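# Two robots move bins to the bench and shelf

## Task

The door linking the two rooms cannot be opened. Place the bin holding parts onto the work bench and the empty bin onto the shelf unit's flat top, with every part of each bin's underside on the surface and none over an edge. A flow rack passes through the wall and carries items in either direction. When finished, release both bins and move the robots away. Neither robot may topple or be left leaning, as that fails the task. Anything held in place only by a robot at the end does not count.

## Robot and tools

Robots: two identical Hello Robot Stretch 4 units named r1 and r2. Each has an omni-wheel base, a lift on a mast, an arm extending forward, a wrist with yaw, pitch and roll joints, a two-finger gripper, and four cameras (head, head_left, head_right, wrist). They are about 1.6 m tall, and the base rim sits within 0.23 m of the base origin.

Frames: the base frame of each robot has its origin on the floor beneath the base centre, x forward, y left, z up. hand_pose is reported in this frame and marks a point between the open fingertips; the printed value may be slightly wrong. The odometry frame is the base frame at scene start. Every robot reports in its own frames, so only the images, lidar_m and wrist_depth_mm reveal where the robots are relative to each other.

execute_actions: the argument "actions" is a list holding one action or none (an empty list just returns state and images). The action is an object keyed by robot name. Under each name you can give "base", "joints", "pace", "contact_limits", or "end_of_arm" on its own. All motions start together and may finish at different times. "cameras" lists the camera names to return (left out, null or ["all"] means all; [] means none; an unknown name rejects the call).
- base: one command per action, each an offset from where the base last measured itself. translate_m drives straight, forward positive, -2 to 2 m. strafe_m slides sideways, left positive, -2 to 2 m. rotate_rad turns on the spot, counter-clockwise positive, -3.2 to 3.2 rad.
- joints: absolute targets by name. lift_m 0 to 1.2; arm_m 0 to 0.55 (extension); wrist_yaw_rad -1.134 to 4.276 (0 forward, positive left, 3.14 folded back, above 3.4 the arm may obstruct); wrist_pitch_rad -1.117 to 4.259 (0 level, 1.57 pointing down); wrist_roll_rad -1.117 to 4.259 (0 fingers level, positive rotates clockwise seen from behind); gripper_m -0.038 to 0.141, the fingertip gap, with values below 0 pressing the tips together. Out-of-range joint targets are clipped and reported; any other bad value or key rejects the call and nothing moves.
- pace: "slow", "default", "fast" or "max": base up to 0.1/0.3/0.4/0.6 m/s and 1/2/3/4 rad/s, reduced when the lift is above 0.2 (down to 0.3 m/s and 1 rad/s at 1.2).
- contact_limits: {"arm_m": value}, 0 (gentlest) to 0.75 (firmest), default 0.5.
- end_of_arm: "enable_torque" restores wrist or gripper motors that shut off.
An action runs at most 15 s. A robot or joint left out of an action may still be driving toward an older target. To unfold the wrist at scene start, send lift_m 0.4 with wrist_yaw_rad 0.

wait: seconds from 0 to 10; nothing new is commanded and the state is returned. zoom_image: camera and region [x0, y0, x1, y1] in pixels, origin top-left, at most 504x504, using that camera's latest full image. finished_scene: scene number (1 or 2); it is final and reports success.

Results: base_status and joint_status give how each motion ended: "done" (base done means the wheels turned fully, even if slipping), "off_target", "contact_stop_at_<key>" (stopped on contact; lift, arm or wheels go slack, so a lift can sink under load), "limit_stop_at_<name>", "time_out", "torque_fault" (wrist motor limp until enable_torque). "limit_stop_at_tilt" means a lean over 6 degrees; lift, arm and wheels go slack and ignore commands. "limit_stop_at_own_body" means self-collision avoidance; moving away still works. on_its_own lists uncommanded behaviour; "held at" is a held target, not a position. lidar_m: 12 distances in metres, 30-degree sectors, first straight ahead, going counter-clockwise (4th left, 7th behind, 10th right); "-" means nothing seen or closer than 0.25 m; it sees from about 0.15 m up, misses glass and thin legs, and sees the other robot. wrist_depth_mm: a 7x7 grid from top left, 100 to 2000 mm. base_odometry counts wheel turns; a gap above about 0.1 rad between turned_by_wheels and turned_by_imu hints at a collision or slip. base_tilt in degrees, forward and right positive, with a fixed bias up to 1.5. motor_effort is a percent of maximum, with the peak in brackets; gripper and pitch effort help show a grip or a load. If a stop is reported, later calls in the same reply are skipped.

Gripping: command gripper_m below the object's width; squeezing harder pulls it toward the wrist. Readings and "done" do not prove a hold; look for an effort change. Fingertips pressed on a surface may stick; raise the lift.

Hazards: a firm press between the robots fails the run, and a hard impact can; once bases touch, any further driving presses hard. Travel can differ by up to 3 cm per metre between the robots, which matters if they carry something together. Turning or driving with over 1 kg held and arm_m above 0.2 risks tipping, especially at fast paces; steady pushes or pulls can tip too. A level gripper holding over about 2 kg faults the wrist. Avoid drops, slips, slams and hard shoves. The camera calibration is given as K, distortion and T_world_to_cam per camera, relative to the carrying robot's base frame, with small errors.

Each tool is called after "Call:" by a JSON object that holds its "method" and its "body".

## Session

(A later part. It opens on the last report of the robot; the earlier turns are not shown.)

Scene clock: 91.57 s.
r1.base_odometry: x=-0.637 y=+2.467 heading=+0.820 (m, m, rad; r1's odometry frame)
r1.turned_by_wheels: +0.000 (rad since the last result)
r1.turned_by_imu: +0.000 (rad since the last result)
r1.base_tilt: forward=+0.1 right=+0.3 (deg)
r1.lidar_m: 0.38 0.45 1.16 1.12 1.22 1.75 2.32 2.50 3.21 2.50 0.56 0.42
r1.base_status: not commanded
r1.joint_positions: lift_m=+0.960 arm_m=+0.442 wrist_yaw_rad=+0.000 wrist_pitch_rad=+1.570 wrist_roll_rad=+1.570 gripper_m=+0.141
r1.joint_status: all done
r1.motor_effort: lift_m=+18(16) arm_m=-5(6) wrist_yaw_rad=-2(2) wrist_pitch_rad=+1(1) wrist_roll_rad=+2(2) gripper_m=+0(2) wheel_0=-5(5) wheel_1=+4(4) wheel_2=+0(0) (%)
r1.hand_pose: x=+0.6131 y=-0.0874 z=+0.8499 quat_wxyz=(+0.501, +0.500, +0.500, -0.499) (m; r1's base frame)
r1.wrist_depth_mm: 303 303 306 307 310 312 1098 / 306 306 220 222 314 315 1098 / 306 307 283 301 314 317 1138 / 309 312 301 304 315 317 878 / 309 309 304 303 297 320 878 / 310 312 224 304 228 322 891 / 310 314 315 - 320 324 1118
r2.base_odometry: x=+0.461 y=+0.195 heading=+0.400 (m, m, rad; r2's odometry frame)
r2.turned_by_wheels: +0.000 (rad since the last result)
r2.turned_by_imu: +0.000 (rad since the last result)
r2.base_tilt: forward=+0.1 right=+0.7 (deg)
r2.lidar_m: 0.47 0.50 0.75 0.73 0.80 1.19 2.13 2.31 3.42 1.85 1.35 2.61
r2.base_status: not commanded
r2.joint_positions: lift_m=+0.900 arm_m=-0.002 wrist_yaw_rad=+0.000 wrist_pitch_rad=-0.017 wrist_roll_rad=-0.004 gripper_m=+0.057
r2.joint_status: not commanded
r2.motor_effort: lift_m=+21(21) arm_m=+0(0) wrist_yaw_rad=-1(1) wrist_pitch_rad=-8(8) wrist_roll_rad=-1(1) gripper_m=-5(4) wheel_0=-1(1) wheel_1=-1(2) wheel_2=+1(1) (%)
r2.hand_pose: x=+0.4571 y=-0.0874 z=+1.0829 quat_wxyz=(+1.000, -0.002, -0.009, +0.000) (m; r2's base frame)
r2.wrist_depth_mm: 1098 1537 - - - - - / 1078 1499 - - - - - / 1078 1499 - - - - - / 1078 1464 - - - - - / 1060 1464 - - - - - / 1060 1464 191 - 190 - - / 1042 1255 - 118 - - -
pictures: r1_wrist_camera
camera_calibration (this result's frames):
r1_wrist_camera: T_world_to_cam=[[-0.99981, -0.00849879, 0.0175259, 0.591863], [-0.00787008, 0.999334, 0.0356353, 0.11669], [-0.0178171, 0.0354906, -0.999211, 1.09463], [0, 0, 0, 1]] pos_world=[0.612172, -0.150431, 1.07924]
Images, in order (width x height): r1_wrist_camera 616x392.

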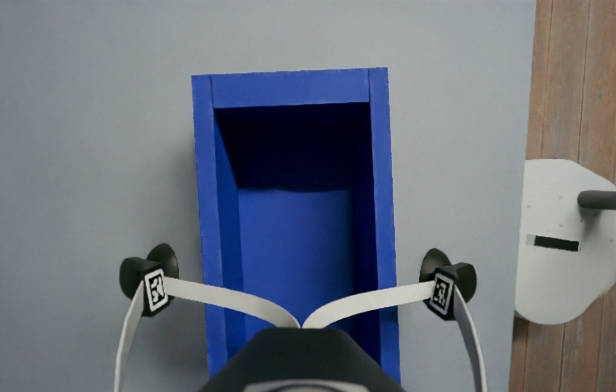

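Call:
{"method": "execute_actions", "body": {"actions": [{"r1":{"base":{"strafe_m":0.022},"pace":"slow"}}], "cameras": []}}

Call:
{"method": "execute_actions", "body": {"actions": [{"r1":{"joints":{"lift_m":0.895},"pace":"slow"}}], "cameras": ["r1_wrist_camera"]}}

Call:
{"method": "execute_actions", "body": {"actions": [{"r1":{"joints":{"gripper_m":0.04}}}], "cameras": ["r1_wrist_camera"]}}

Call:
{"method": "execute_actions", "body": {"actions": [{"r1":{"joints":{"lift_m":1.05}}}], "cameras": ["r1_wrist_camera","r1_head_left_camera"]}}

Scene clock: 93.23 s.
r1.base_odometry: x=-0.653 y=+2.482 heading=+0.820 (m, m, rad; r1's odometry frame)
r1.turned_by_wheels: +0.000 (rad since the last result)
r1.turned_by_imu: +0.000 (rad since the last result)
r1.base_tilt: forward=+0.1 right=+0.4 (deg)
r1.lidar_m: 0.39 0.43 1.17 1.12 1.18 1.76 2.35 2.49 3.23 2.51 0.57 0.42
r1.base_status: done
r1.joint_positions: lift_m=+0.960 arm_m=+0.442 wrist_yaw_rad=+0.000 wrist_pitch_rad=+1.570 wrist_roll_rad=+1.570 gripper_m=+0.141
r1.joint_status: not commanded
r1.motor_effort: lift_m=+18(18) arm_m=-5(5) wrist_yaw_rad=-2(2) wrist_pitch_rad=+0(1) wrist_roll_rad=+3(2) gripper_m=-1(1) wheel_0=-3(8) wheel_1=+3(8) wheel_2=+0(1) (%)
r1.hand_pose: x=+0.6130 y=-0.0874 z=+0.8499 quat_wxyz=(+0.501, +0.500, +0.500, -0.499) (m; r1's base frame)
r1.wrist_depth_mm: 303 303 304 307 309 317 1078 / 306 304 227 258 310 315 1098 / 304 306 301 303 314 317 1098 / 304 309 303 304 319 319 904 / 309 309 306 306 252 319 891 / 307 309 224 304 228 322 891 / 312 314 315 - 320 325 1138
r2.base_odometry: x=+0.461 y=+0.195 heading=+0.400 (m, m, rad; r2's odometry frame)
r2.turned_by_wheels: +0.000 (rad since the last result)
r2.turned_by_imu: +0.000 (rad since the last result)
r2.base_tilt: forward=+0.1 right=+0.6 (deg)
r2.lidar_m: 0.48 0.51 0.75 0.73 0.79 1.18 2.13 2.33 3.44 1.83 1.35 2.62
r2.base_status: not commanded
r2.joint_positions: lift_m=+0.900 arm_m=-0.002 wrist_yaw_rad=+0.000 wrist_pitch_rad=-0.017 wrist_roll_rad=-0.004 gripper_m=+0.057
r2.joint_status: not commanded
r2.motor_effort: lift_m=+21(21) arm_m=+0(1) wrist_yaw_rad=-2(1) wrist_pitch_rad=-8(8) wrist_roll_rad=-1(2) gripper_m=-5(3) wheel_0=-1(1) wheel_1=-1(1) wheel_2=+1(1) (%)
r2.hand_pose: x=+0.4571 y=-0.0874 z=+1.0829 quat_wxyz=(+1.000, -0.002, -0.009, +0.000) (m; r2's base frame)
r2.wrist_depth_mm: 1098 1537 - - - - - / 1078 1537 - - - - - / 1078 1499 - - - - - / 1060 1499 - - - - - / 1060 1464 - - - - - / 1042 1464 191 - 189 - - / 1042 1255 - 118 - - -
pictures: none
No camera images: the call's "cameras" was empty. Leave "cameras" out to get every camera's image.

Scene clock: 94.73 s.
r1.base_odometry: x=-0.653 y=+2.482 heading=+0.820 (m, m, rad; r1's odometry frame)
r1.turned_by_wheels: +0.000 (rad since the last result)
r1.turned_by_imu: +0.000 (rad since the last result)
r1.base_tilt: forward=+0.1 right=+0.4 (deg)
r1.lidar_m: 0.39 0.47 1.15 1.12 1.21 1.74 2.35 2.49 3.24 2.51 0.57 0.40
r1.base_status: not commanded
r1.joint_positions: lift_m=+0.906 arm_m=+0.442 wrist_yaw_rad=+0.002 wrist_pitch_rad=+1.569 wrist_roll_rad=+1.570 gripper_m=+0.141
r1.joint_status: lift_m contact_stop (moved -0.054 of -0.065)
r1.on_its_own: lift_m is slack since a contact_stop (your +0.895 is given up)
r1.motor_effort: lift_m=+12(16) arm_m=-4(5) wrist_yaw_rad=-8(7) wrist_pitch_rad=+5(5) wrist_roll_rad=+2(2) gripper_m=+0(1) wheel_0=-2(3) wheel_1=+3(3) wheel_2=+1(1) (%)
r1.hand_pose: x=+0.6135 y=-0.0874 z=+0.7957 quat_wxyz=(+0.501, +0.500, +0.500, -0.499) (m; r1's base frame)
r1.wrist_depth_mm: 256 258 171 172 174 263 264 / 257 259 204 251 206 265 265 / 259 262 216 252 213 265 266 / 259 259 208 255 220 268 549 / 260 262 205 254 226 267 544 / 263 263 175 257 177 268 831 / 263 264 190 - 182 271 1078
r2.base_odometry: x=+0.461 y=+0.195 heading=+0.400 (m, m, rad; r2's odometry frame)
r2.turned_by_wheels: +0.000 (rad since the last result)
r2.turned_by_imu: +0.000 (rad since the last result)
r2.base_tilt: forward=+0.1 right=+0.7 (deg)
r2.lidar_m: 0.48 0.49 0.75 0.72 0.80 1.19 2.13 2.31 3.44 1.84 1.34 2.62
r2.base_status: not commanded
r2.joint_positions: lift_m=+0.900 arm_m=-0.002 wrist_yaw_rad=+0.000 wrist_pitch_rad=-0.017 wrist_roll_rad=-0.004 gripper_m=+0.057
r2.joint_status: not commanded
r2.motor_effort: lift_m=+22(21) arm_m=+0(0) wrist_yaw_rad=+1(0) wrist_pitch_rad=-8(8) wrist_roll_rad=-1(1) gripper_m=-4(5) wheel_0=-1(1) wheel_1=-1(1) wheel_2=+2(1) (%)
r2.hand_pose: x=+0.4571 y=-0.0874 z=+1.0829 quat_wxyz=(+1.000, -0.002, -0.009, +0.000) (m; r2's base frame)
r2.wrist_depth_mm: 1098 1537 - - - - - / 1078 1537 - - - - - / 1078 1499 - - - - - / 1078 1499 - - - - - / 1060 1464 - - - - - / 1060 1464 191 - 190 - - / 1042 1255 - 118 - - -
pictures: r1_wrist_camera
camera_calibration (this result's frames):
r1_wrist_camera: T_world_to_cam=[[-0.999822, -0.00964534, 0.0162098, 0.594169], [-0.00906294, 0.999324, 0.0356262, 0.119362], [-0.0165425, 0.035473, -0.999234, 1.03969], [0, 0, 0, 1]] pos_world=[0.612344, -0.150431, 1.02501]
Images, in order (width x height): r1_wrist_camera 616x392.

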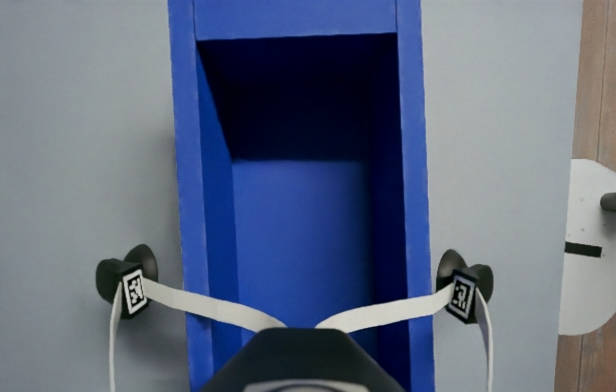

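not run: a stop came earlier in this reply.

not run: a stop came earlier in this reply.

Call:
{"method": "execute_actions", "body": {"actions": [{"r1":{"joints":{"lift_m":0.916},"pace":"slow"}}], "cameras": []}}

Call:
{"method": "execute_actions", "body": {"actions": [{"r1":{"joints":{"gripper_m":0.04}}}], "cameras": ["r1_wrist_camera"]}}

Call:
{"method": "execute_actions", "body": {"actions": [{"r1":{"joints":{"lift_m":1.05}}}], "cameras": ["r1_wrist_camera","r1_head_left_camera"]}}

Scene clock: 95.67 s.
r1.base_odometry: x=-0.653 y=+2.482 heading=+0.820 (m, m, rad; r1's odometry frame)
r1.turned_by_wheels: +0.000 (rad since the last result)
r1.turned_by_imu: +0.000 (rad since the last result)
r1.base_tilt: forward=+0.1 right=+0.4 (deg)
r1.lidar_m: 0.41 0.43 1.15 1.12 1.20 1.74 2.36 2.50 3.23 2.51 0.56 0.40
r1.base_status: not commanded
r1.joint_positions: lift_m=+0.916 arm_m=+0.442 wrist_yaw_rad=+0.000 wrist_pitch_rad=+1.571 wrist_roll_rad=+1.570 gripper_m=+0.141
r1.joint_status: all done
r1.motor_effort: lift_m=+20(21) arm_m=-4(4) wrist_yaw_rad=-2(7) wrist_pitch_rad=-1(3) wrist_roll_rad=+1(0) gripper_m=-5(1) wheel_0=-2(2) wheel_1=+3(3) wheel_2=+1(1) (%)
r1.hand_pose: x=+0.6127 y=-0.0874 z=+0.8057 quat_wxyz=(+0.500, +0.500, +0.500, -0.500) (m; r1's base frame)
r1.wrist_depth_mm: 260 263 176 178 179 270 661 / 264 265 206 258 220 271 676 / 264 265 233 258 231 272 854 / 264 267 224 259 240 274 831 / 267 267 216 260 251 274 854 / 266 268 181 262 187 279 854 / 270 270 202 - 194 279 1060
r2.base_odometry: x=+0.461 y=+0.195 heading=+0.400 (m, m, rad; r2's odometry frame)
r2.turned_by_wheels: +0.000 (rad since the last result)
r2.turned_by_imu: +0.000 (rad since the last result)
r2.base_tilt: forward=+0.1 right=+0.6 (deg)
r2.lidar_m: 0.48 0.51 0.75 0.73 0.79 1.19 2.14 2.33 3.45 1.84 1.35 2.61
r2.base_status: not commanded
r2.joint_positions: lift_m=+0.900 arm_m=-0.002 wrist_yaw_rad=+0.000 wrist_pitch_rad=-0.017 wrist_roll_rad=-0.004 gripper_m=+0.057
r2.joint_status: not commanded
r2.motor_effort: lift_m=+21(21) arm_m=+0(0) wrist_yaw_rad=+0(2) wrist_pitch_rad=-8(9) wrist_roll_rad=-2(2) gripper_m=-5(4) wheel_0=-1(1) wheel_1=-1(1) wheel_2=+1(1) (%)
r2.hand_pose: x=+0.4571 y=-0.0874 z=+1.0829 quat_wxyz=(+1.000, -0.002, -0.009, +0.000) (m; r2's base frame)
r2.wrist_depth_mm: 1098 1537 - - - - - / 1078 1537 - - - - - / 1078 1499 - - - - - / 1078 1499 - - - - - / 1060 1499 - - - - - / 1060 1464 191 - 189 - - / 1042 1255 - 118 - - -
pictures: none
No camera images: the call's "cameras" was empty. Leave "cameras" out to get every camera's image.

Scene clock: 97.67 s.
r1.base_odometry: x=-0.653 y=+2.482 heading=+0.820 (m, m, rad; r1's odometry frame)
r1.turned_by_wheels: +0.000 (rad since the last result)
r1.turned_by_imu: +0.001 (rad since the last result)
r1.base_tilt: forward=+0.1 right=+0.3 (deg)
r1.lidar_m: 0.40 0.45 1.14 1.12 1.19 1.74 2.35 2.48 3.22 2.49 0.54 0.42
r1.base_status: not commanded
r1.joint_positions: lift_m=+0.916 arm_m=+0.442 wrist_yaw_rad=+0.000 wrist_pitch_rad=+1.570 wrist_roll_rad=+1.570 gripper_m=+0.041
r1.joint_status: all done
r1.motor_effort: lift_m=+19(20) arm_m=-4(4) wrist_yaw_rad=-3(3) wrist_pitch_rad=+0(5) wrist_roll_rad=+1(2) gripper_m=-31(34) wheel_0=-2(2) wheel_1=+3(3) wheel_2=+1(1) (%)
r1.hand_pose: x=+0.6128 y=-0.0874 z=+0.8058 quat_wxyz=(+0.500, +0.500, +0.500, -0.500) (m; r1's base frame)
r1.wrist_depth_mm: 256 260 164 165 165 267 647 / 260 260 208 245 200 271 661 / 262 264 225 247 202 270 854 / 262 263 224 248 204 273 831 / 265 266 219 249 207 274 831 / 266 178 216 252 187 179 854 / 265 270 171 - 173 277 1060
r2.base_odometry: x=+0.461 y=+0.195 heading=+0.400 (m, m, rad; r2's odometry frame)
r2.turned_by_wheels: +0.000 (rad since the last result)
r2.turned_by_imu: -0.001 (rad since the last result)
r2.base_tilt: forward=+0.1 right=+0.6 (deg)
r2.lidar_m: 0.47 0.52 0.76 0.73 0.80 1.19 2.13 2.31 3.44 1.85 1.34 2.62
r2.base_status: not commanded
r2.joint_positions: lift_m=+0.900 arm_m=-0.002 wrist_yaw_rad=+0.000 wrist_pitch_rad=-0.017 wrist_roll_rad=-0.004 gripper_m=+0.057
r2.joint_status: not commanded
r2.motor_effort: lift_m=+21(21) arm_m=+0(0) wrist_yaw_rad=+0(0) wrist_pitch_rad=-8(8) wrist_roll_rad=-1(1) gripper_m=-3(3) wheel_0=-1(1) wheel_1=-1(1) wheel_2=+1(1) (%)
r2.hand_pose: x=+0.4571 y=-0.0874 z=+1.0829 quat_wxyz=(+1.000, -0.002, -0.009, +0.000) (m; r2's base frame)
r2.wrist_depth_mm: 1098 1537 - - - - - / 1078 1499 - - - - - / 1078 1499 - - - - - / 1060 1464 - - - - - / 1060 1464 - - - - - / 1042 1464 191 - 189 - - / 1042 1281 - 118 - - -
pictures: r1_wrist_camera
camera_calibration (this result's frames):
r1_wrist_camera: T_world_to_cam=[[-0.999808, -0.00834017, 0.0177394, 0.59227], [-0.00770392, 0.999335, 0.035637, 0.118158], [-0.0180249, 0.0354935, -0.999207, 1.05066], [0, 0, 0, 1]] pos_world=[0.612005, -0.150431, 1.0351]
Images, in order (width x height): r1_wrist_camera 616x392.

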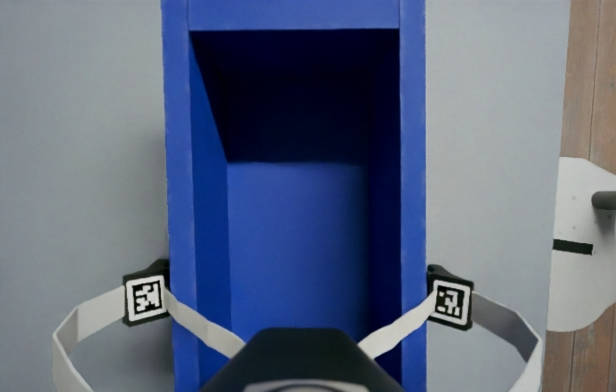

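Scene clock: 99.30 s.
r1.base_odometry: x=-0.653 y=+2.482 heading=+0.820 (m, m, rad; r1's odometry frame)
r1.turned_by_wheels: +0.000 (rad since the last result)
r1.turned_by_imu: +0.000 (rad since the last result)
r1.base_tilt: forward=+0.1 right=+0.4 (deg)
r1.lidar_m: 0.41 0.44 1.16 1.12 1.20 1.74 2.34 2.50 3.26 2.50 0.56 0.41
r1.base_status: not commanded
r1.joint_positions: lift_m=+1.050 arm_m=+0.442 wrist_yaw_rad=+0.000 wrist_pitch_rad=+1.570 wrist_roll_rad=+1.570 gripper_m=+0.041
r1.joint_status: all done
r1.motor_effort: lift_m=+23(25) arm_m=-4(4) wrist_yaw_rad=-2(3) wrist_pitch_rad=+0(0) wrist_roll_rad=+1(1) gripper_m=-32(34) wheel_0=-2(2) wheel_1=+3(3) wheel_2=+1(1) (%)
r1.hand_pose: x=+0.6128 y=-0.0874 z=+0.9395 quat_wxyz=(+0.500, +0.500, +0.500, -0.500) (m; r1's base frame)
r1.wrist_depth_mm: 387 387 163 164 166 1160 1182 / 392 394 209 244 200 1182 1182 / 394 392 224 247 202 1042 1182 / 394 402 223 249 206 991 976 / 397 394 220 250 208 976 991 / 399 178 216 252 186 180 1229 / 399 402 170 - 173 1205 1229
r2.base_odometry: x=+0.461 y=+0.195 heading=+0.400 (m, m, rad; r2's odometry frame)
r2.turned_by_wheels: +0.000 (rad since the last result)
r2.turned_by_imu: +0.000 (rad since the last result)
r2.base_tilt: forward=+0.1 right=+0.7 (deg)
r2.lidar_m: 0.47 0.51 0.76 0.74 0.80 1.19 2.14 2.31 3.43 1.85 1.34 2.61
r2.base_status: not commanded
r2.joint_positions: lift_m=+0.900 arm_m=-0.002 wrist_yaw_rad=+0.000 wrist_pitch_rad=-0.017 wrist_roll_rad=-0.004 gripper_m=+0.057
r2.joint_status: not commanded
r2.motor_effort: lift_m=+21(21) arm_m=+0(0) wrist_yaw_rad=+1(1) wrist_pitch_rad=-8(9) wrist_roll_rad=-1(2) gripper_m=-5(4) wheel_0=-1(1) wheel_1=-1(1) wheel_2=+1(1) (%)
r2.hand_pose: x=+0.4571 y=-0.0874 z=+1.0829 quat_wxyz=(+1.000, -0.002, -0.009, +0.000) (m; r2's base frame)
r2.wrist_depth_mm: 1098 1537 - - - - - / 1078 1537 - - - - - / 1078 1499 - - - - - / 1078 1499 - - - - - / 1060 1499 - - - - - / 1060 1430 191 - 190 - - / 1025 1255 - 118 - - -
pictures: r1_head_left_camera, r1_wrist_camera
camera_calibration (this result's frames):
r1_wrist_camera: T_world_to_cam=[[-0.999808, -0.00834004, 0.0177393, 0.589899], [-0.0077038, 0.999335, 0.035637, 0.113394], [-0.0180248, 0.0354935, -0.999207, 1.18421], [0, 0, 0, 1]] pos_world=[0.612004, -0.150431, 1.16877]
Images, in order (width x height): r1_head_left_camera 420x672, r1_wrist_camera 616x392.

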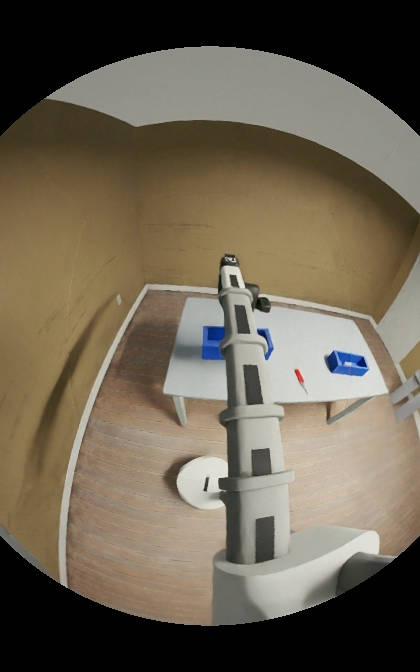

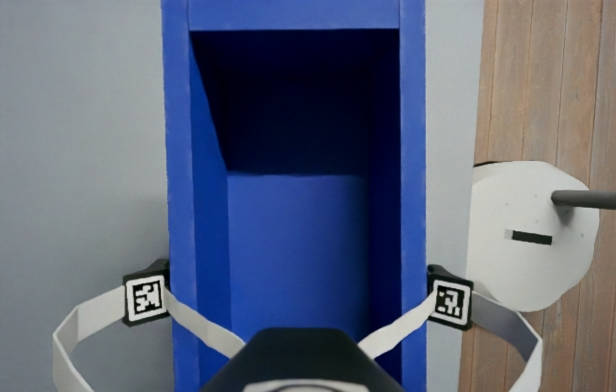

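Call:
{"method": "execute_actions", "body": {"actions": [{"r1":{"base":{"translate_m":-0.4},"joints":{"arm_m":0.1}}}], "cameras": []}}

Call:
{"method": "execute_actions", "body": {"actions": [{"r1":{"base":{"strafe_m":-1.2}}}], "cameras": ["r1_head_camera","r1_head_right_camera"]}}

Scene clock: 102.43 s.
r1.base_odometry: x=-0.926 y=+2.190 heading=+0.819 (m, m, rad; r1's odometry frame)
r1.turned_by_wheels: -0.001 (rad since the last result)
r1.turned_by_imu: +0.002 (rad since the last result)
r1.base_tilt: forward=+0.1 right=+0.3 (deg)
r1.lidar_m: 0.25 1.53 1.16 1.14 1.21 1.77 1.93 2.06 2.97 2.53 0.29 0.25
r1.base_status: done
r1.joint_positions: lift_m=+1.050 arm_m=+0.101 wrist_yaw_rad=+0.000 wrist_pitch_rad=+1.570 wrist_roll_rad=+1.570 gripper_m=+0.041
r1.joint_status: all done
r1.motor_effort: lift_m=+23(23) arm_m=-5(4) wrist_yaw_rad=-2(3) wrist_pitch_rad=-2(1) wrist_roll_rad=+0(1) gripper_m=-33(32) wheel_0=-4(8) wheel_1=-2(7) wheel_2=+0(11) (%)
r1.hand_pose: x=+0.2718 y=-0.0874 z=+0.9395 quat_wxyz=(+0.500, +0.500, +0.500, -0.500) (m; r1's base frame)
r1.wrist_depth_mm: 1118 1138 163 164 165 1182 1182 / 1160 1138 208 244 200 1205 1205 / 1160 1160 224 246 203 1205 1205 / 1182 1138 222 248 206 960 1229 / 1160 1160 220 250 207 1205 1205 / 1042 178 217 251 187 179 1205 / 1182 1182 171 - 173 1255 1205
r2.base_odometry: x=+0.461 y=+0.195 heading=+0.400 (m, m, rad; r2's odometry frame)
r2.turned_by_wheels: +0.000 (rad since the last result)
r2.turned_by_imu: -0.001 (rad since the last result)
r2.base_tilt: forward=+0.1 right=+0.7 (deg)
r2.lidar_m: 0.48 0.51 0.75 0.73 0.80 1.19 2.14 2.32 3.42 1.86 1.33 2.62
r2.base_status: not commanded
r2.joint_positions: lift_m=+0.900 arm_m=-0.002 wrist_yaw_rad=+0.000 wrist_pitch_rad=-0.017 wrist_roll_rad=-0.004 gripper_m=+0.057
r2.joint_status: not commanded
r2.motor_effort: lift_m=+21(21) arm_m=+0(0) wrist_yaw_rad=+1(2) wrist_pitch_rad=-8(9) wrist_roll_rad=-1(1) gripper_m=-5(4) wheel_0=-1(1) wheel_1=-1(1) wheel_2=+1(1) (%)
r2.hand_pose: x=+0.4571 y=-0.0874 z=+1.0829 quat_wxyz=(+1.000, -0.002, -0.009, +0.000) (m; r2's base frame)
r2.wrist_depth_mm: 1098 1537 - - - - - / 1078 1537 - - - - - / 1060 1499 - - - - - / 1060 1499 - - - - - / 1078 1464 - - - - - / 1060 1430 191 - 189 - - / 1042 1229 - 118 - - -
pictures: none
No camera images: the call's "cameras" was empty. Leave "cameras" out to get every camera's image.

Scene clock: 107.77 s.
r1.base_odometry: x=-0.049 y=+1.371 heading=+0.819 (m, m, rad; r1's odometry frame)
r1.turned_by_wheels: +0.000 (rad since the last result)
r1.turned_by_imu: +0.000 (rad since the last result)
r1.base_tilt: forward=+0.1 right=+0.4 (deg)
r1.lidar_m: 0.25 0.75 1.15 2.35 2.51 2.09 2.02 2.16 2.00 1.92 0.32 0.25
r1.base_status: done
r1.joint_positions: lift_m=+1.050 arm_m=+0.101 wrist_yaw_rad=+0.000 wrist_pitch_rad=+1.570 wrist_roll_rad=+1.570 gripper_m=+0.041
r1.joint_status: not commanded
r1.motor_effort: lift_m=+23(23) arm_m=-5(5) wrist_yaw_rad=-2(2) wrist_pitch_rad=+0(1) wrist_roll_rad=+0(1) gripper_m=-30(33) wheel_0=+2(11) wheel_1=-2(14) wheel_2=+0(1) (%)
r1.hand_pose: x=+0.2719 y=-0.0874 z=+0.9395 quat_wxyz=(+0.500, +0.500, +0.500, -0.500) (m; r1's base frame)
r1.wrist_depth_mm: 1160 1138 164 164 165 1160 1182 / 1138 1160 208 244 200 1160 1182 / 1160 1160 225 246 203 1205 1205 / 1160 1138 223 250 204 976 1205 / 1160 1182 219 250 207 1205 1229 / 1160 178 216 252 186 179 1229 / 1160 1182 170 - 173 1205 1229
r2.base_odometry: x=+0.461 y=+0.195 heading=+0.400 (m, m, rad; r2's odometry frame)
r2.turned_by_wheels: +0.000 (rad since the last result)
r2.turned_by_imu: -0.001 (rad since the last result)
r2.base_tilt: forward=+0.1 right=+0.7 (deg)
r2.lidar_m: 0.47 0.51 0.73 0.74 0.81 1.19 2.14 2.31 3.43 1.83 1.35 2.62
r2.base_status: not commanded
r2.joint_positions: lift_m=+0.900 arm_m=-0.002 wrist_yaw_rad=+0.000 wrist_pitch_rad=-0.017 wrist_roll_rad=-0.004 gripper_m=+0.057
r2.joint_status: not commanded
r2.motor_effort: lift_m=+21(21) arm_m=+0(0) wrist_yaw_rad=-2(2) wrist_pitch_rad=-8(8) wrist_roll_rad=-1(1) gripper_m=-5(6) wheel_0=-1(1) wheel_1=-1(1) wheel_2=+2(1) (%)
r2.hand_pose: x=+0.4571 y=-0.0874 z=+1.0829 quat_wxyz=(+1.000, -0.002, -0.009, +0.000) (m; r2's base frame)
r2.wrist_depth_mm: 1098 1537 - - - - - / 1098 1537 - - - - - / 1078 1499 - - - - - / 1078 1499 - - - - - / 1078 1464 - - - - - / 1060 1464 191 - 189 - - / 1042 1255 - 118 - - -
pictures: r1_head_camera, r1_head_right_camera
Images, in order (width x height): r1_head_camera 420x560, r1_head_right_camera 420x672.

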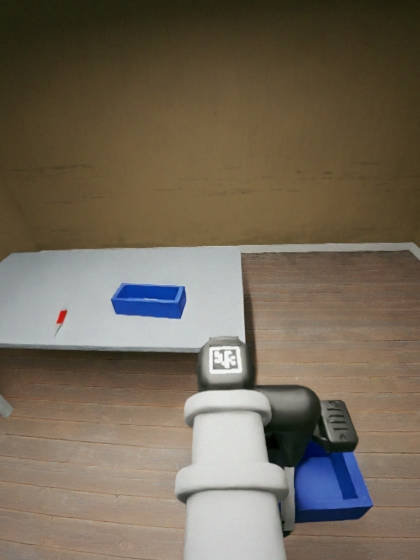

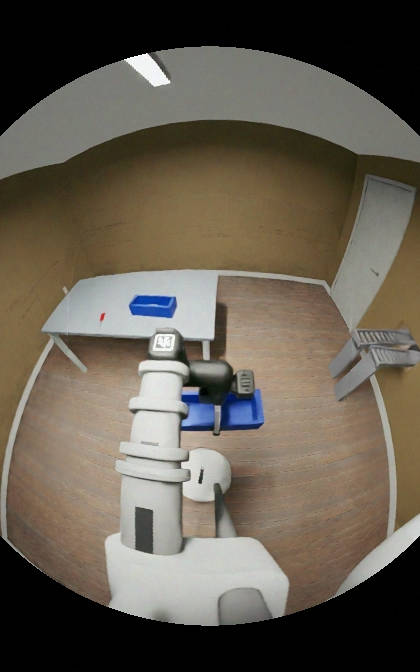

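Call:
{"method": "execute_actions", "body": {"actions": [{"r1":{"base":{"rotate_rad":-1.6},"joints":{"lift_m":1.15}}}], "cameras": ["r1_head_camera","r1_head_left_camera"]}}

Scene clock: 110.43 s.
r1.base_odometry: x=-0.049 y=+1.371 heading=-0.780 (m, m, rad; r1's odometry frame)
r1.turned_by_wheels: -1.599 (rad since the last result)
r1.turned_by_imu: -1.560 (rad since the last result)
r1.base_tilt: forward=+0.1 right=+0.4 (deg)
r1.lidar_m: 0.25 1.42 2.80 0.72 0.79 1.15 2.36 2.48 2.09 1.97 0.28 0.26
r1.base_status: done
r1.joint_positions: lift_m=+1.150 arm_m=+0.101 wrist_yaw_rad=+0.000 wrist_pitch_rad=+1.570 wrist_roll_rad=+1.570 gripper_m=+0.041
r1.joint_status: all done
r1.motor_effort: lift_m=+23(24) arm_m=-5(5) wrist_yaw_rad=-3(3) wrist_pitch_rad=-2(1) wrist_roll_rad=+0(1) gripper_m=-35(33) wheel_0=+3(7) wheel_1=+3(6) wheel_2=+3(9) (%)
r1.hand_pose: x=+0.2719 y=-0.0874 z=+1.0395 quat_wxyz=(+0.500, +0.500, +0.500, -0.500) (m; r1's base frame)
r1.wrist_depth_mm: 1229 1229 164 164 165 1336 1255 / 1255 1255 209 244 199 1281 1308 / 1255 1229 225 247 202 1308 1308 / 1255 1281 223 248 205 1078 1308 / 1255 1255 220 250 207 1308 1336 / 1255 178 216 252 186 179 1308 / 1281 1281 170 - 173 1366 1366
r2.base_odometry: x=+0.461 y=+0.195 heading=+0.400 (m, m, rad; r2's odometry frame)
r2.turned_by_wheels: +0.000 (rad since the last result)
r2.turned_by_imu: -0.001 (rad since the last result)
r2.base_tilt: forward=+0.1 right=+0.6 (deg)
r2.lidar_m: 0.47 0.50 0.72 0.74 0.80 1.19 2.13 2.30 3.45 1.86 1.33 2.62
r2.base_status: not commanded
r2.joint_positions: lift_m=+0.900 arm_m=-0.002 wrist_yaw_rad=+0.000 wrist_pitch_rad=-0.017 wrist_roll_rad=-0.004 gripper_m=+0.057
r2.joint_status: not commanded
r2.motor_effort: lift_m=+21(21) arm_m=+0(0) wrist_yaw_rad=+2(0) wrist_pitch_rad=-8(7) wrist_roll_rad=-1(1) gripper_m=-5(5) wheel_0=-1(1) wheel_1=-1(1) wheel_2=+1(1) (%)
r2.hand_pose: x=+0.4571 y=-0.0874 z=+1.0829 quat_wxyz=(+1.000, -0.002, -0.009, +0.000) (m; r2's base frame)
r2.wrist_depth_mm: 1078 1576 - - - - - / 1098 1537 - - - - - / 1078 1499 - - - - - / 1060 1499 - - - - - / 1060 1464 - - - - - / 1042 1464 191 - 189 - - / 1025 1255 - 118 - - -
pictures: r1_head_camera, r1_head_left_camera
Images, in order (width x height): r1_head_camera 420x560, r1_head_left_camera 420x672.

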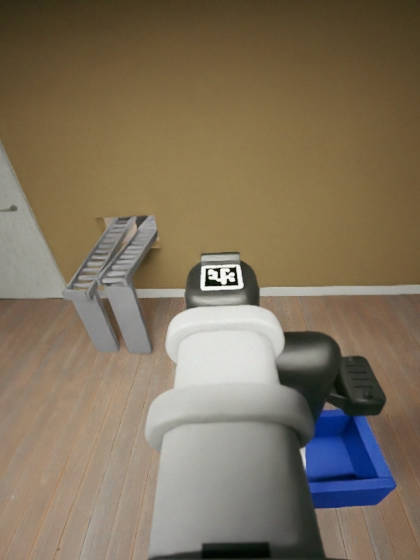

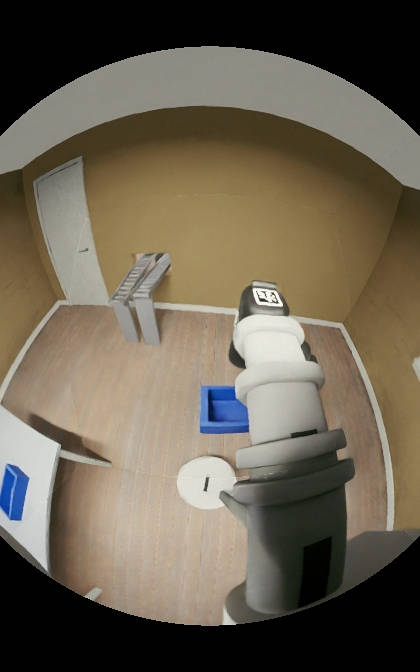

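Call:
{"method": "zoom_image", "body": {"camera": "r1_head_camera", "region": [40, 190, 200, 370]}}

Call:
{"method": "zoom_image", "body": {"camera": "r2_head_camera", "region": [0, 270, 250, 490]}}

Region (40, 190, 200, 370) of r1_head_camera's 420x560 image, scaled by 2.800, with more detail than that image has.

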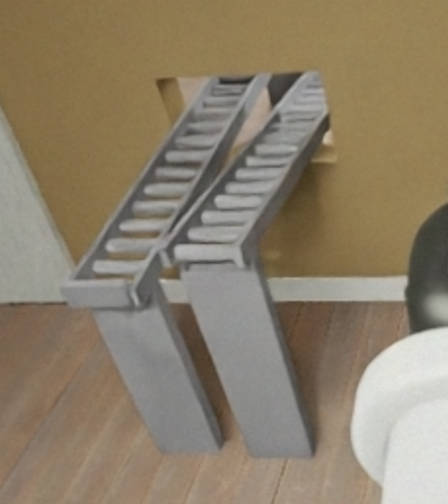

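This scene's latest camera images include none from r2_head_camera. They are from: r1_head_camera, r1_head_left_camera. Call execute_actions without "cameras", or with r2_head_camera in "cameras", to get its image.

Call:
{"method": "execute_actions", "body": {"actions": [{"r1":{"base":{"strafe_m":0.74},"joints":{"wrist_roll_rad":0,"arm_m":0.2}},"r2":{"base":{"translate_m":-0.3}}}], "cameras": ["r1_head_camera","r1_head_left_camera"]}}

Call:
{"method": "execute_actions", "body": {"actions": [{"r1":{"base":{"translate_m":0.6}},"r2":{"base":{"rotate_rad":1.2}}}], "cameras": ["r1_head_left_camera","r1_wrist_camera","r2_head_camera","r2_head_left_camera"]}}

Scene clock: 115.33 s.
r1.base_odometry: x=+0.471 y=+1.896 heading=-0.780 (m, m, rad; r1's odometry frame)
r1.turned_by_wheels: +0.000 (rad since the last result)
r1.turned_by_imu: -0.092 (rad since the last result)
r1.base_tilt: forward=+0.1 right=+0.4 (deg)
r1.lidar_m: 0.25 1.29 2.26 0.25 0.25 0.25 0.60 2.41 2.71 2.55 2.62 0.25
r1.base_status: done
r1.joint_positions: lift_m=+1.150 arm_m=+0.200 wrist_yaw_rad=+0.000 wrist_pitch_rad=+1.570 wrist_roll_rad=+0.000 gripper_m=+0.041
r1.joint_status: all done
r1.motor_effort: lift_m=+21(23) arm_m=+2(7) wrist_yaw_rad=-2(0) wrist_pitch_rad=+0(5) wrist_roll_rad=+1(4) gripper_m=-25(32) wheel_0=-9(31) wheel_1=+8(31) wheel_2=+2(10) (%)
r1.hand_pose: x=+0.3707 y=-0.0874 z=+1.0396 quat_wxyz=(+0.707, +0.000, +0.707, +0.000) (m; r1's base frame)
r1.wrist_depth_mm: 1255 1255 163 164 165 1281 1281 / 1255 1229 208 244 199 1281 1281 / 1308 1281 227 246 202 1281 1281 / 1255 1281 224 248 204 1255 1281 / 1308 1281 221 250 207 1281 1308 / 1255 178 218 252 186 180 1336 / 1281 1281 171 - 173 1336 1308
r2.base_odometry: x=+0.184 y=+0.078 heading=+0.400 (m, m, rad; r2's odometry frame)
r2.turned_by_wheels: +0.000 (rad since the last result)
r2.turned_by_imu: +0.000 (rad since the last result)
r2.base_tilt: forward=+0.1 right=+0.7 (deg)
r2.lidar_m: 0.76 0.84 0.78 0.76 0.83 1.23 1.84 2.03 2.97 3.53 1.46 2.91
r2.base_status: done
r2.joint_positions: lift_m=+0.900 arm_m=-0.002 wrist_yaw_rad=+0.000 wrist_pitch_rad=-0.017 wrist_roll_rad=-0.004 gripper_m=+0.057
r2.joint_status: not commanded
r2.motor_effort: lift_m=+21(21) arm_m=+0(0) wrist_yaw_rad=+0(2) wrist_pitch_rad=-8(8) wrist_roll_rad=-1(1) gripper_m=-4(5) wheel_0=+1(3) wheel_1=+1(4) wheel_2=+1(8) (%)
r2.hand_pose: x=+0.4571 y=-0.0874 z=+1.0829 quat_wxyz=(+1.000, -0.002, -0.009, +0.000) (m; r2's base frame)
r2.wrist_depth_mm: 1138 1576 - - - - - / 1118 1537 - - - - - / 1118 1537 - - - - - / 1098 1537 - - - - - / 1098 1537 - - - - - / 1078 1537 191 - 189 - - / 1060 991 991 118 - - -
pictures: r1_head_camera, r1_head_left_camera
Images, in order (width x height): r1_head_camera 420x560, r1_head_left_camera 420x672.

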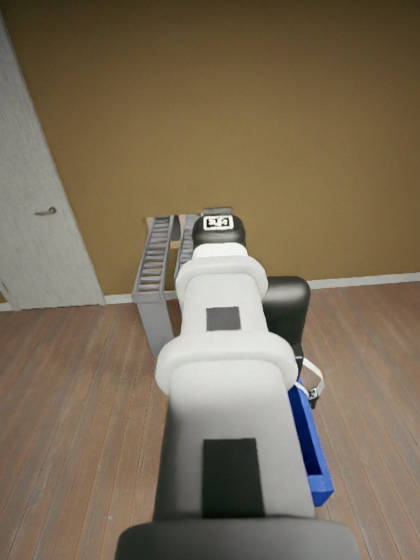

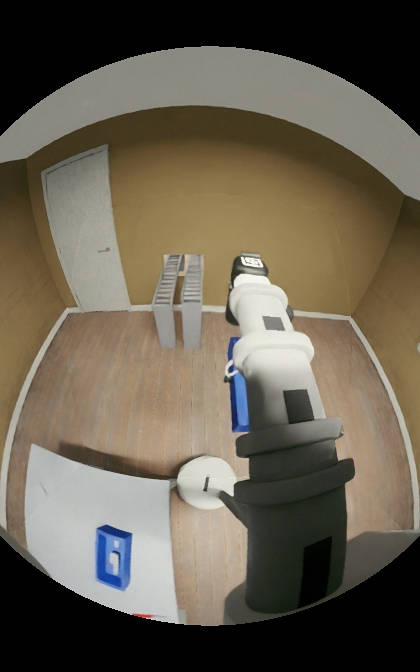

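Scene clock: 118.83 s.
r1.base_odometry: x=+0.898 y=+1.474 heading=-0.779 (m, m, rad; r1's odometry frame)
r1.turned_by_wheels: +0.000 (rad since the last result)
r1.turned_by_imu: -0.002 (rad since the last result)
r1.base_tilt: forward=+0.1 right=+0.4 (deg)
r1.lidar_m: 0.25 0.71 1.84 2.17 0.85 0.57 0.66 3.01 2.71 2.51 2.01 0.25
r1.base_status: done
r1.joint_positions: lift_m=+1.150 arm_m=+0.200 wrist_yaw_rad=+0.000 wrist_pitch_rad=+1.570 wrist_roll_rad=+0.000 gripper_m=+0.041
r1.joint_status: not commanded
r1.motor_effort: lift_m=+21(21) arm_m=+3(3) wrist_yaw_rad=-3(3) wrist_pitch_rad=+0(1) wrist_roll_rad=+1(1) gripper_m=-35(33) wheel_0=+2(9) wheel_1=+3(9) wheel_2=+0(10) (%)
r1.hand_pose: x=+0.3707 y=-0.0874 z=+1.0396 quat_wxyz=(+0.707, +0.000, +0.707, +0.000) (m; r1's base frame)
r1.wrist_depth_mm: 654 699 163 164 164 1281 1281 / 1255 1098 208 244 201 1281 1281 / 1255 1255 224 246 204 1308 1281 / 1281 1281 222 247 204 1281 1281 / 1281 1281 220 250 208 1308 1308 / 1281 178 216 252 185 179 1366 / 1281 1281 170 - 173 1308 1308
r2.base_odometry: x=+0.184 y=+0.078 heading=+1.600 (m, m, rad; r2's odometry frame)
r2.turned_by_wheels: +1.200 (rad since the last result)
r2.turned_by_imu: +1.225 (rad since the last result)
r2.base_tilt: forward=+0.1 right=+0.7 (deg)
r2.lidar_m: 0.75 0.77 0.90 1.57 1.84 2.12 3.56 1.96 1.49 2.90 0.77 0.90
r2.base_status: done
r2.joint_positions: lift_m=+0.900 arm_m=-0.002 wrist_yaw_rad=+0.000 wrist_pitch_rad=-0.017 wrist_roll_rad=-0.004 gripper_m=+0.057
r2.joint_status: not commanded
r2.motor_effort: lift_m=+20(21) arm_m=-1(0) wrist_yaw_rad=+2(2) wrist_pitch_rad=-8(8) wrist_roll_rad=-2(2) gripper_m=-5(6) wheel_0=+0(5) wheel_1=+1(8) wheel_2=+1(9) (%)
r2.hand_pose: x=+0.4571 y=-0.0874 z=+1.0830 quat_wxyz=(+1.000, -0.002, -0.009, +0.000) (m; r2's base frame)
r2.wrist_depth_mm: 500 535 564 603 640 691 741 / 500 530 564 597 647 691 741 / 504 535 569 603 647 699 750 / 504 535 569 603 647 699 750 / 504 535 564 603 647 699 750 / 508 535 191 603 189 707 750 / 504 525 569 118 661 691 946
pictures: r1_head_left_camera, r1_wrist_camera, r2_head_camera, r2_head_left_camera
camera_calibration (this result's frames):
r1_wrist_camera: T_world_to_cam=[[0.00744419, -0.999801, 0.0184845, -0.114811], [-0.999372, -0.00679829, 0.0347631, 0.388492], [-0.0346305, -0.0187317, -0.999225, 1.28139], [0, 0, 0, 1]] pos_world=[0.433478, -0.0881448, 1.26901]
Images, in order (width x height): r1_head_left_camera 420x672, r1_wrist_camera 616x392, r2_head_camera 420x560, r2_head_left_camera 420x672.

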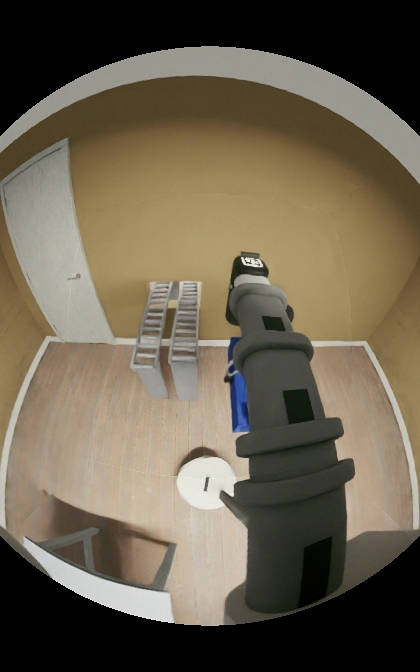

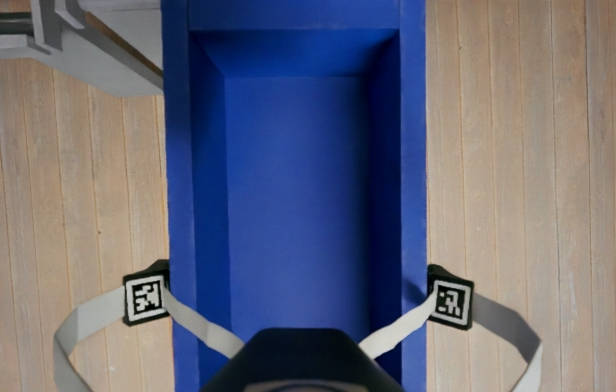

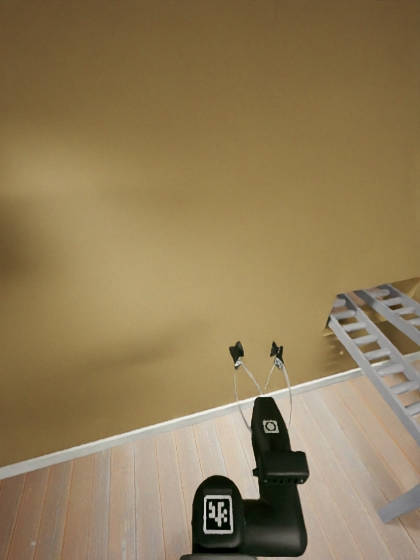

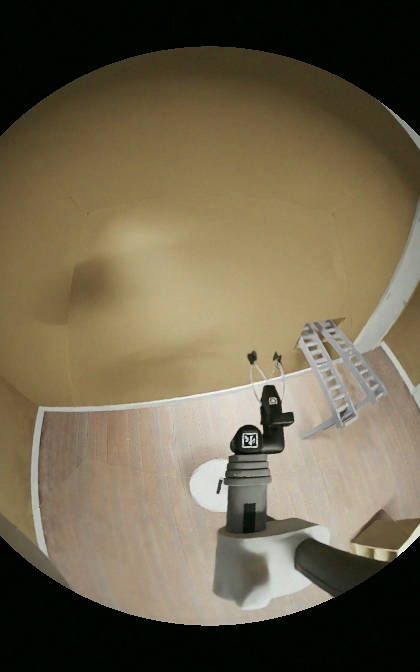

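Call:
{"method": "execute_actions", "body": {"actions": [{"r1":{"base":{"strafe_m":0.28},"pace":"slow"},"r2":{"base":{"strafe_m":-0.5}}}], "cameras": ["r1_head_left_camera","r1_wrist_camera","r1_head_camera","r2_head_camera"]}}

Scene clock: 123.53 s.
r1.base_odometry: x=+1.094 y=+1.673 heading=-0.779 (m, m, rad; r1's odometry frame)
r1.turned_by_wheels: +0.000 (rad since the last result)
r1.turned_by_imu: +0.001 (rad since the last result)
r1.base_tilt: forward=+0.1 right=+0.3 (deg)
r1.lidar_m: 0.26 0.67 1.83 1.89 0.88 0.59 0.53 3.02 3.00 2.82 2.01 0.25
r1.base_status: done
r1.joint_positions: lift_m=+1.150 arm_m=+0.200 wrist_yaw_rad=+0.000 wrist_pitch_rad=+1.570 wrist_roll_rad=+0.000 gripper_m=+0.041
r1.joint_status: not commanded
r1.motor_effort: lift_m=+21(21) arm_m=+3(3) wrist_yaw_rad=-2(2) wrist_pitch_rad=+0(1) wrist_roll_rad=+1(1) gripper_m=-27(32) wheel_0=-3(8) wheel_1=+3(6) wheel_2=+0(0) (%)
r1.hand_pose: x=+0.3707 y=-0.0874 z=+1.0396 quat_wxyz=(+0.707, +0.000, +0.707, +0.000) (m; r1's base frame)
r1.wrist_depth_mm: 1255 654 163 164 165 1281 1281 / 1255 1255 209 245 200 1281 1308 / 1255 1255 225 245 203 1281 1308 / 1281 1281 223 248 205 1308 1281 / 1281 1255 220 249 208 1308 1336 / 1281 179 217 252 185 180 1336 / 1281 1308 171 - 172 1281 1366
r2.base_odometry: x=+0.684 y=+0.093 heading=+1.600 (m, m, rad; r2's odometry frame)
r2.turned_by_wheels: +0.000 (rad since the last result)
r2.turned_by_imu: -0.001 (rad since the last result)
r2.base_tilt: forward=+0.1 right=+0.6 (deg)
r2.lidar_m: 0.59 0.89 1.05 1.83 2.32 2.71 3.41 1.10 1.17 2.39 0.44 0.38
r2.base_status: done
r2.joint_positions: lift_m=+0.900 arm_m=-0.002 wrist_yaw_rad=+0.000 wrist_pitch_rad=-0.017 wrist_roll_rad=-0.004 gripper_m=+0.057
r2.joint_status: not commanded
r2.motor_effort: lift_m=+21(20) arm_m=+0(0) wrist_yaw_rad=+0(3) wrist_pitch_rad=-8(8) wrist_roll_rad=-1(2) gripper_m=-4(4) wheel_0=-1(8) wheel_1=+1(7) wheel_2=+1(3) (%)
r2.hand_pose: x=+0.4571 y=-0.0874 z=+1.0830 quat_wxyz=(+1.000, -0.002, -0.009, +0.000) (m; r2's base frame)
r2.wrist_depth_mm: 615 647 683 732 788 854 904 / 615 647 691 741 788 854 904 / 615 654 691 741 788 854 917 / 615 654 691 741 788 854 917 / 621 654 691 741 798 854 917 / 615 654 191 741 190 854 917 / 621 647 691 118 991 866 931
pictures: r1_head_camera, r1_head_left_camera, r1_wrist_camera, r2_head_camera
camera_calibration (this result's frames):
r1_wrist_camera: T_world_to_cam=[[0.00744399, -0.999801, 0.0184845, -0.114811], [-0.999372, -0.00679809, 0.0347633, 0.388491], [-0.0346307, -0.0187317, -0.999225, 1.28139], [0, 0, 0, 1]] pos_world=[0.433478, -0.0881448, 1.26901]
Images, in order (width x height): r1_head_camera 420x560, r1_head_left_camera 420x672, r1_wrist_camera 616x392, r2_head_camera 420x560.

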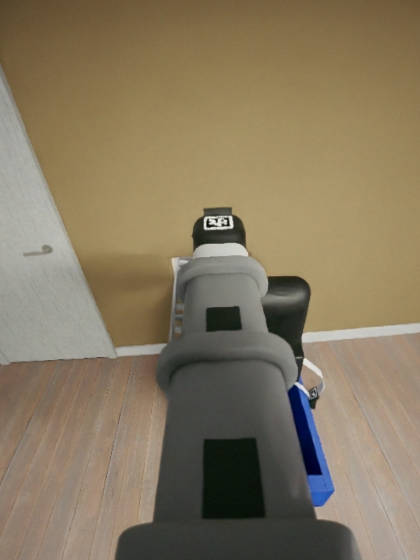

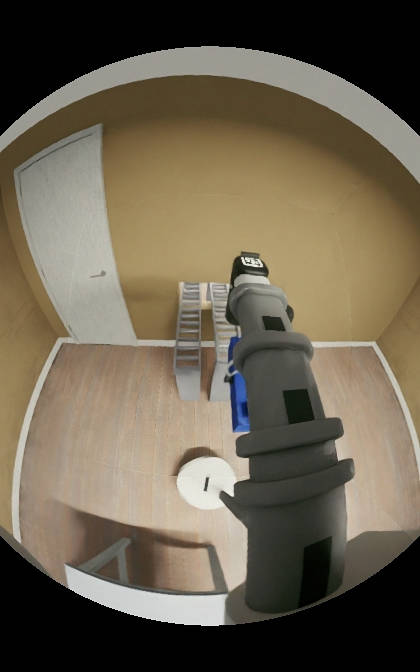

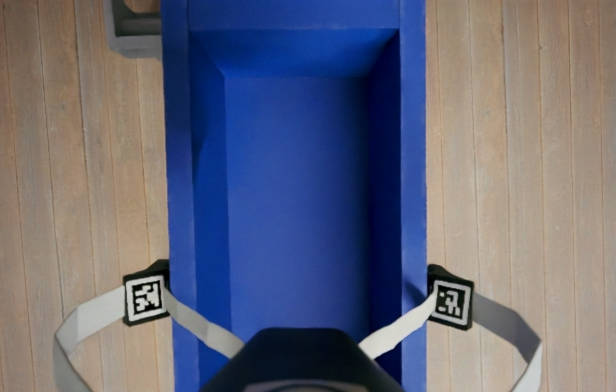

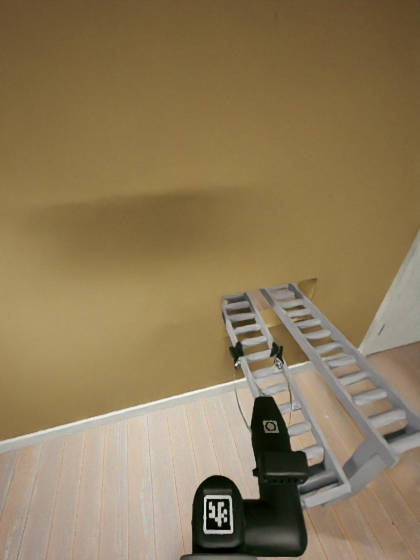

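Call:
{"method": "execute_actions", "body": {"actions": [{"r1":{"base":{"translate_m":0.27},"joints":{"arm_m":0.45,"lift_m":1.0},"pace":"slow"},"r2":{"base":{"translate_m":-0.45}}}], "cameras": ["r1_head_left_camera","r1_head_right_camera","r1_wrist_camera","r2_head_camera"]}}

Scene clock: 128.23 s.
r1.base_odometry: x=+1.286 y=+1.484 heading=-0.779 (m, m, rad; r1's odometry frame)
r1.turned_by_wheels: +0.000 (rad since the last result)
r1.turned_by_imu: +0.000 (rad since the last result)
r1.base_tilt: forward=+0.1 right=+0.3 (deg)
r1.lidar_m: 0.37 0.39 1.39 1.89 1.95 0.85 0.79 3.30 2.96 2.81 1.65 0.43
r1.base_status: done
r1.joint_positions: lift_m=+1.000 arm_m=+0.449 wrist_yaw_rad=+0.000 wrist_pitch_rad=+1.570 wrist_roll_rad=+0.000 gripper_m=+0.041
r1.joint_status: all done
r1.motor_effort: lift_m=+19(21) arm_m=+5(4) wrist_yaw_rad=-2(3) wrist_pitch_rad=+0(0) wrist_roll_rad=+1(1) gripper_m=-30(31) wheel_0=+4(6) wheel_1=+4(9) wheel_2=-2(7) (%)
r1.hand_pose: x=+0.6203 y=-0.0874 z=+0.8898 quat_wxyz=(+0.707, +0.000, +0.707, +0.000) (m; r1's base frame)
r1.wrist_depth_mm: 477 477 163 164 165 1078 1118 / 500 484 208 244 200 1118 1138 / 496 492 225 246 203 1160 1138 / 1118 504 223 248 205 1138 1160 / 1098 508 218 249 207 1138 1160 / 1138 178 216 250 185 180 1160 / 1138 525 170 - 173 1205 1182
r2.base_odometry: x=+0.697 y=-0.357 heading=+1.600 (m, m, rad; r2's odometry frame)
r2.turned_by_wheels: +0.000 (rad since the last result)
r2.turned_by_imu: +0.000 (rad since the last result)
r2.base_tilt: forward=+0.1 right=+0.7 (deg)
r2.lidar_m: 0.84 1.32 1.55 2.22 2.21 2.57 2.97 1.21 0.83 2.49 2.51 0.77
r2.base_status: done
r2.joint_positions: lift_m=+0.900 arm_m=-0.002 wrist_yaw_rad=+0.000 wrist_pitch_rad=-0.017 wrist_roll_rad=-0.004 gripper_m=+0.057
r2.joint_status: not commanded
r2.motor_effort: lift_m=+21(21) arm_m=+0(0) wrist_yaw_rad=-2(3) wrist_pitch_rad=-8(8) wrist_roll_rad=-1(2) gripper_m=-2(3) wheel_0=+1(5) wheel_1=+0(5) wheel_2=-2(4) (%)
r2.hand_pose: x=+0.4571 y=-0.0874 z=+1.0830 quat_wxyz=(+1.000, -0.002, -0.009, +0.000) (m; r2's base frame)
r2.wrist_depth_mm: 991 1042 1098 1182 1255 1366 1430 / 991 1042 1098 1182 1281 1366 1430 / 991 1060 1118 1182 1255 1366 1430 / 991 1060 1118 1182 1281 1366 1464 / 991 1042 1098 1182 1281 1397 1464 / 991 1060 191 1229 190 1366 1464 / 991 1042 1118 118 1281 866 1464
pictures: r1_head_left_camera, r1_head_right_camera, r1_wrist_camera, r2_head_camera
camera_calibration (this result's frames):
r1_wrist_camera: T_world_to_cam=[[0.00744649, -0.999801, 0.0184845, -0.113902], [-0.999372, -0.00680059, 0.0347629, 0.643179], [-0.0346303, -0.0187318, -0.999225, 1.14035], [0, 0, 0, 1]] pos_world=[0.683114, -0.0881447, 1.11921]
Images, in order (width x height): r1_head_left_camera 420x672, r1_head_right_camera 420x672, r1_wrist_camera 616x392, r2_head_camera 420x560.

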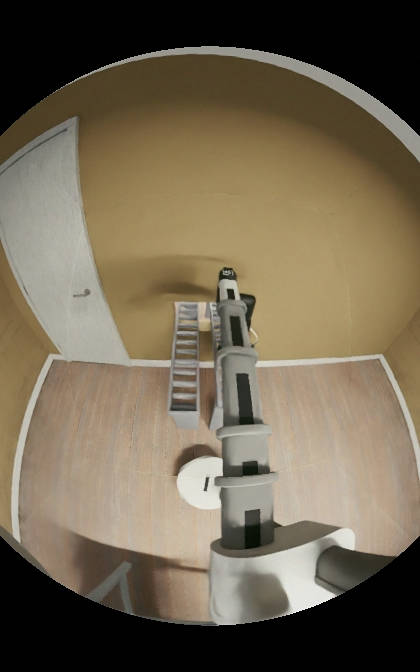

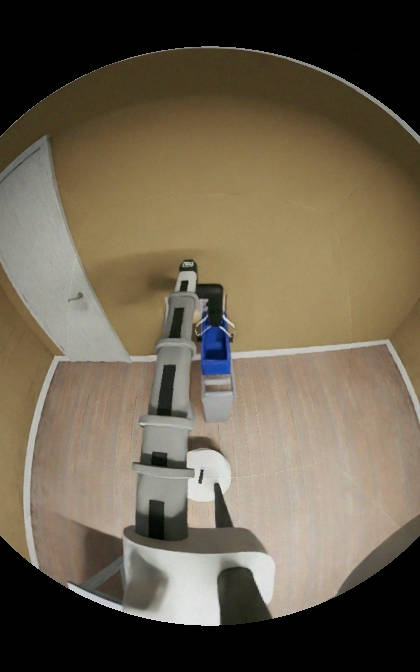

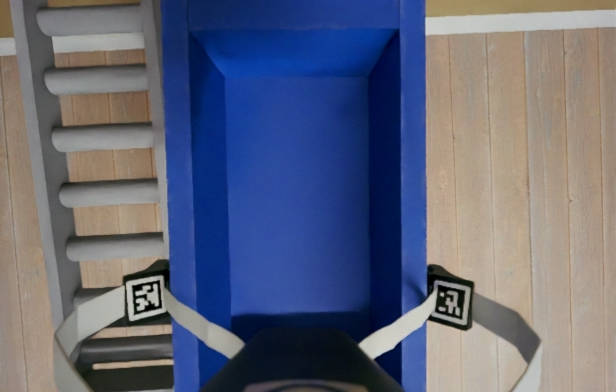

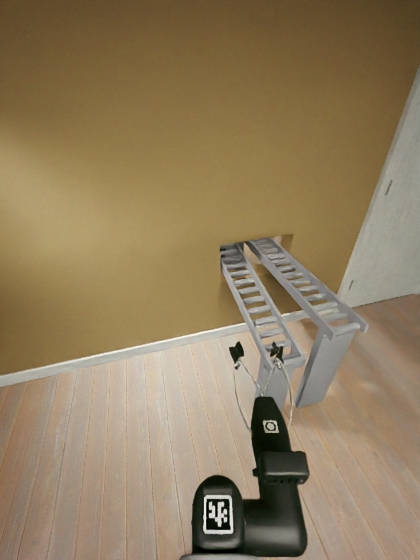

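Call:
{"method": "zoom_image", "body": {"camera": "r1_head_right_camera", "region": [170, 270, 270, 430]}}

Region (170, 270, 270, 430) of r1_head_right_camera's 420x672 image, scaled by 3.150, with more detail than that image has; it fills the left 315 columns of this view, and the rest is white.

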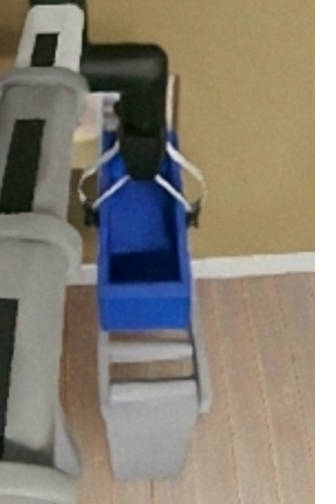

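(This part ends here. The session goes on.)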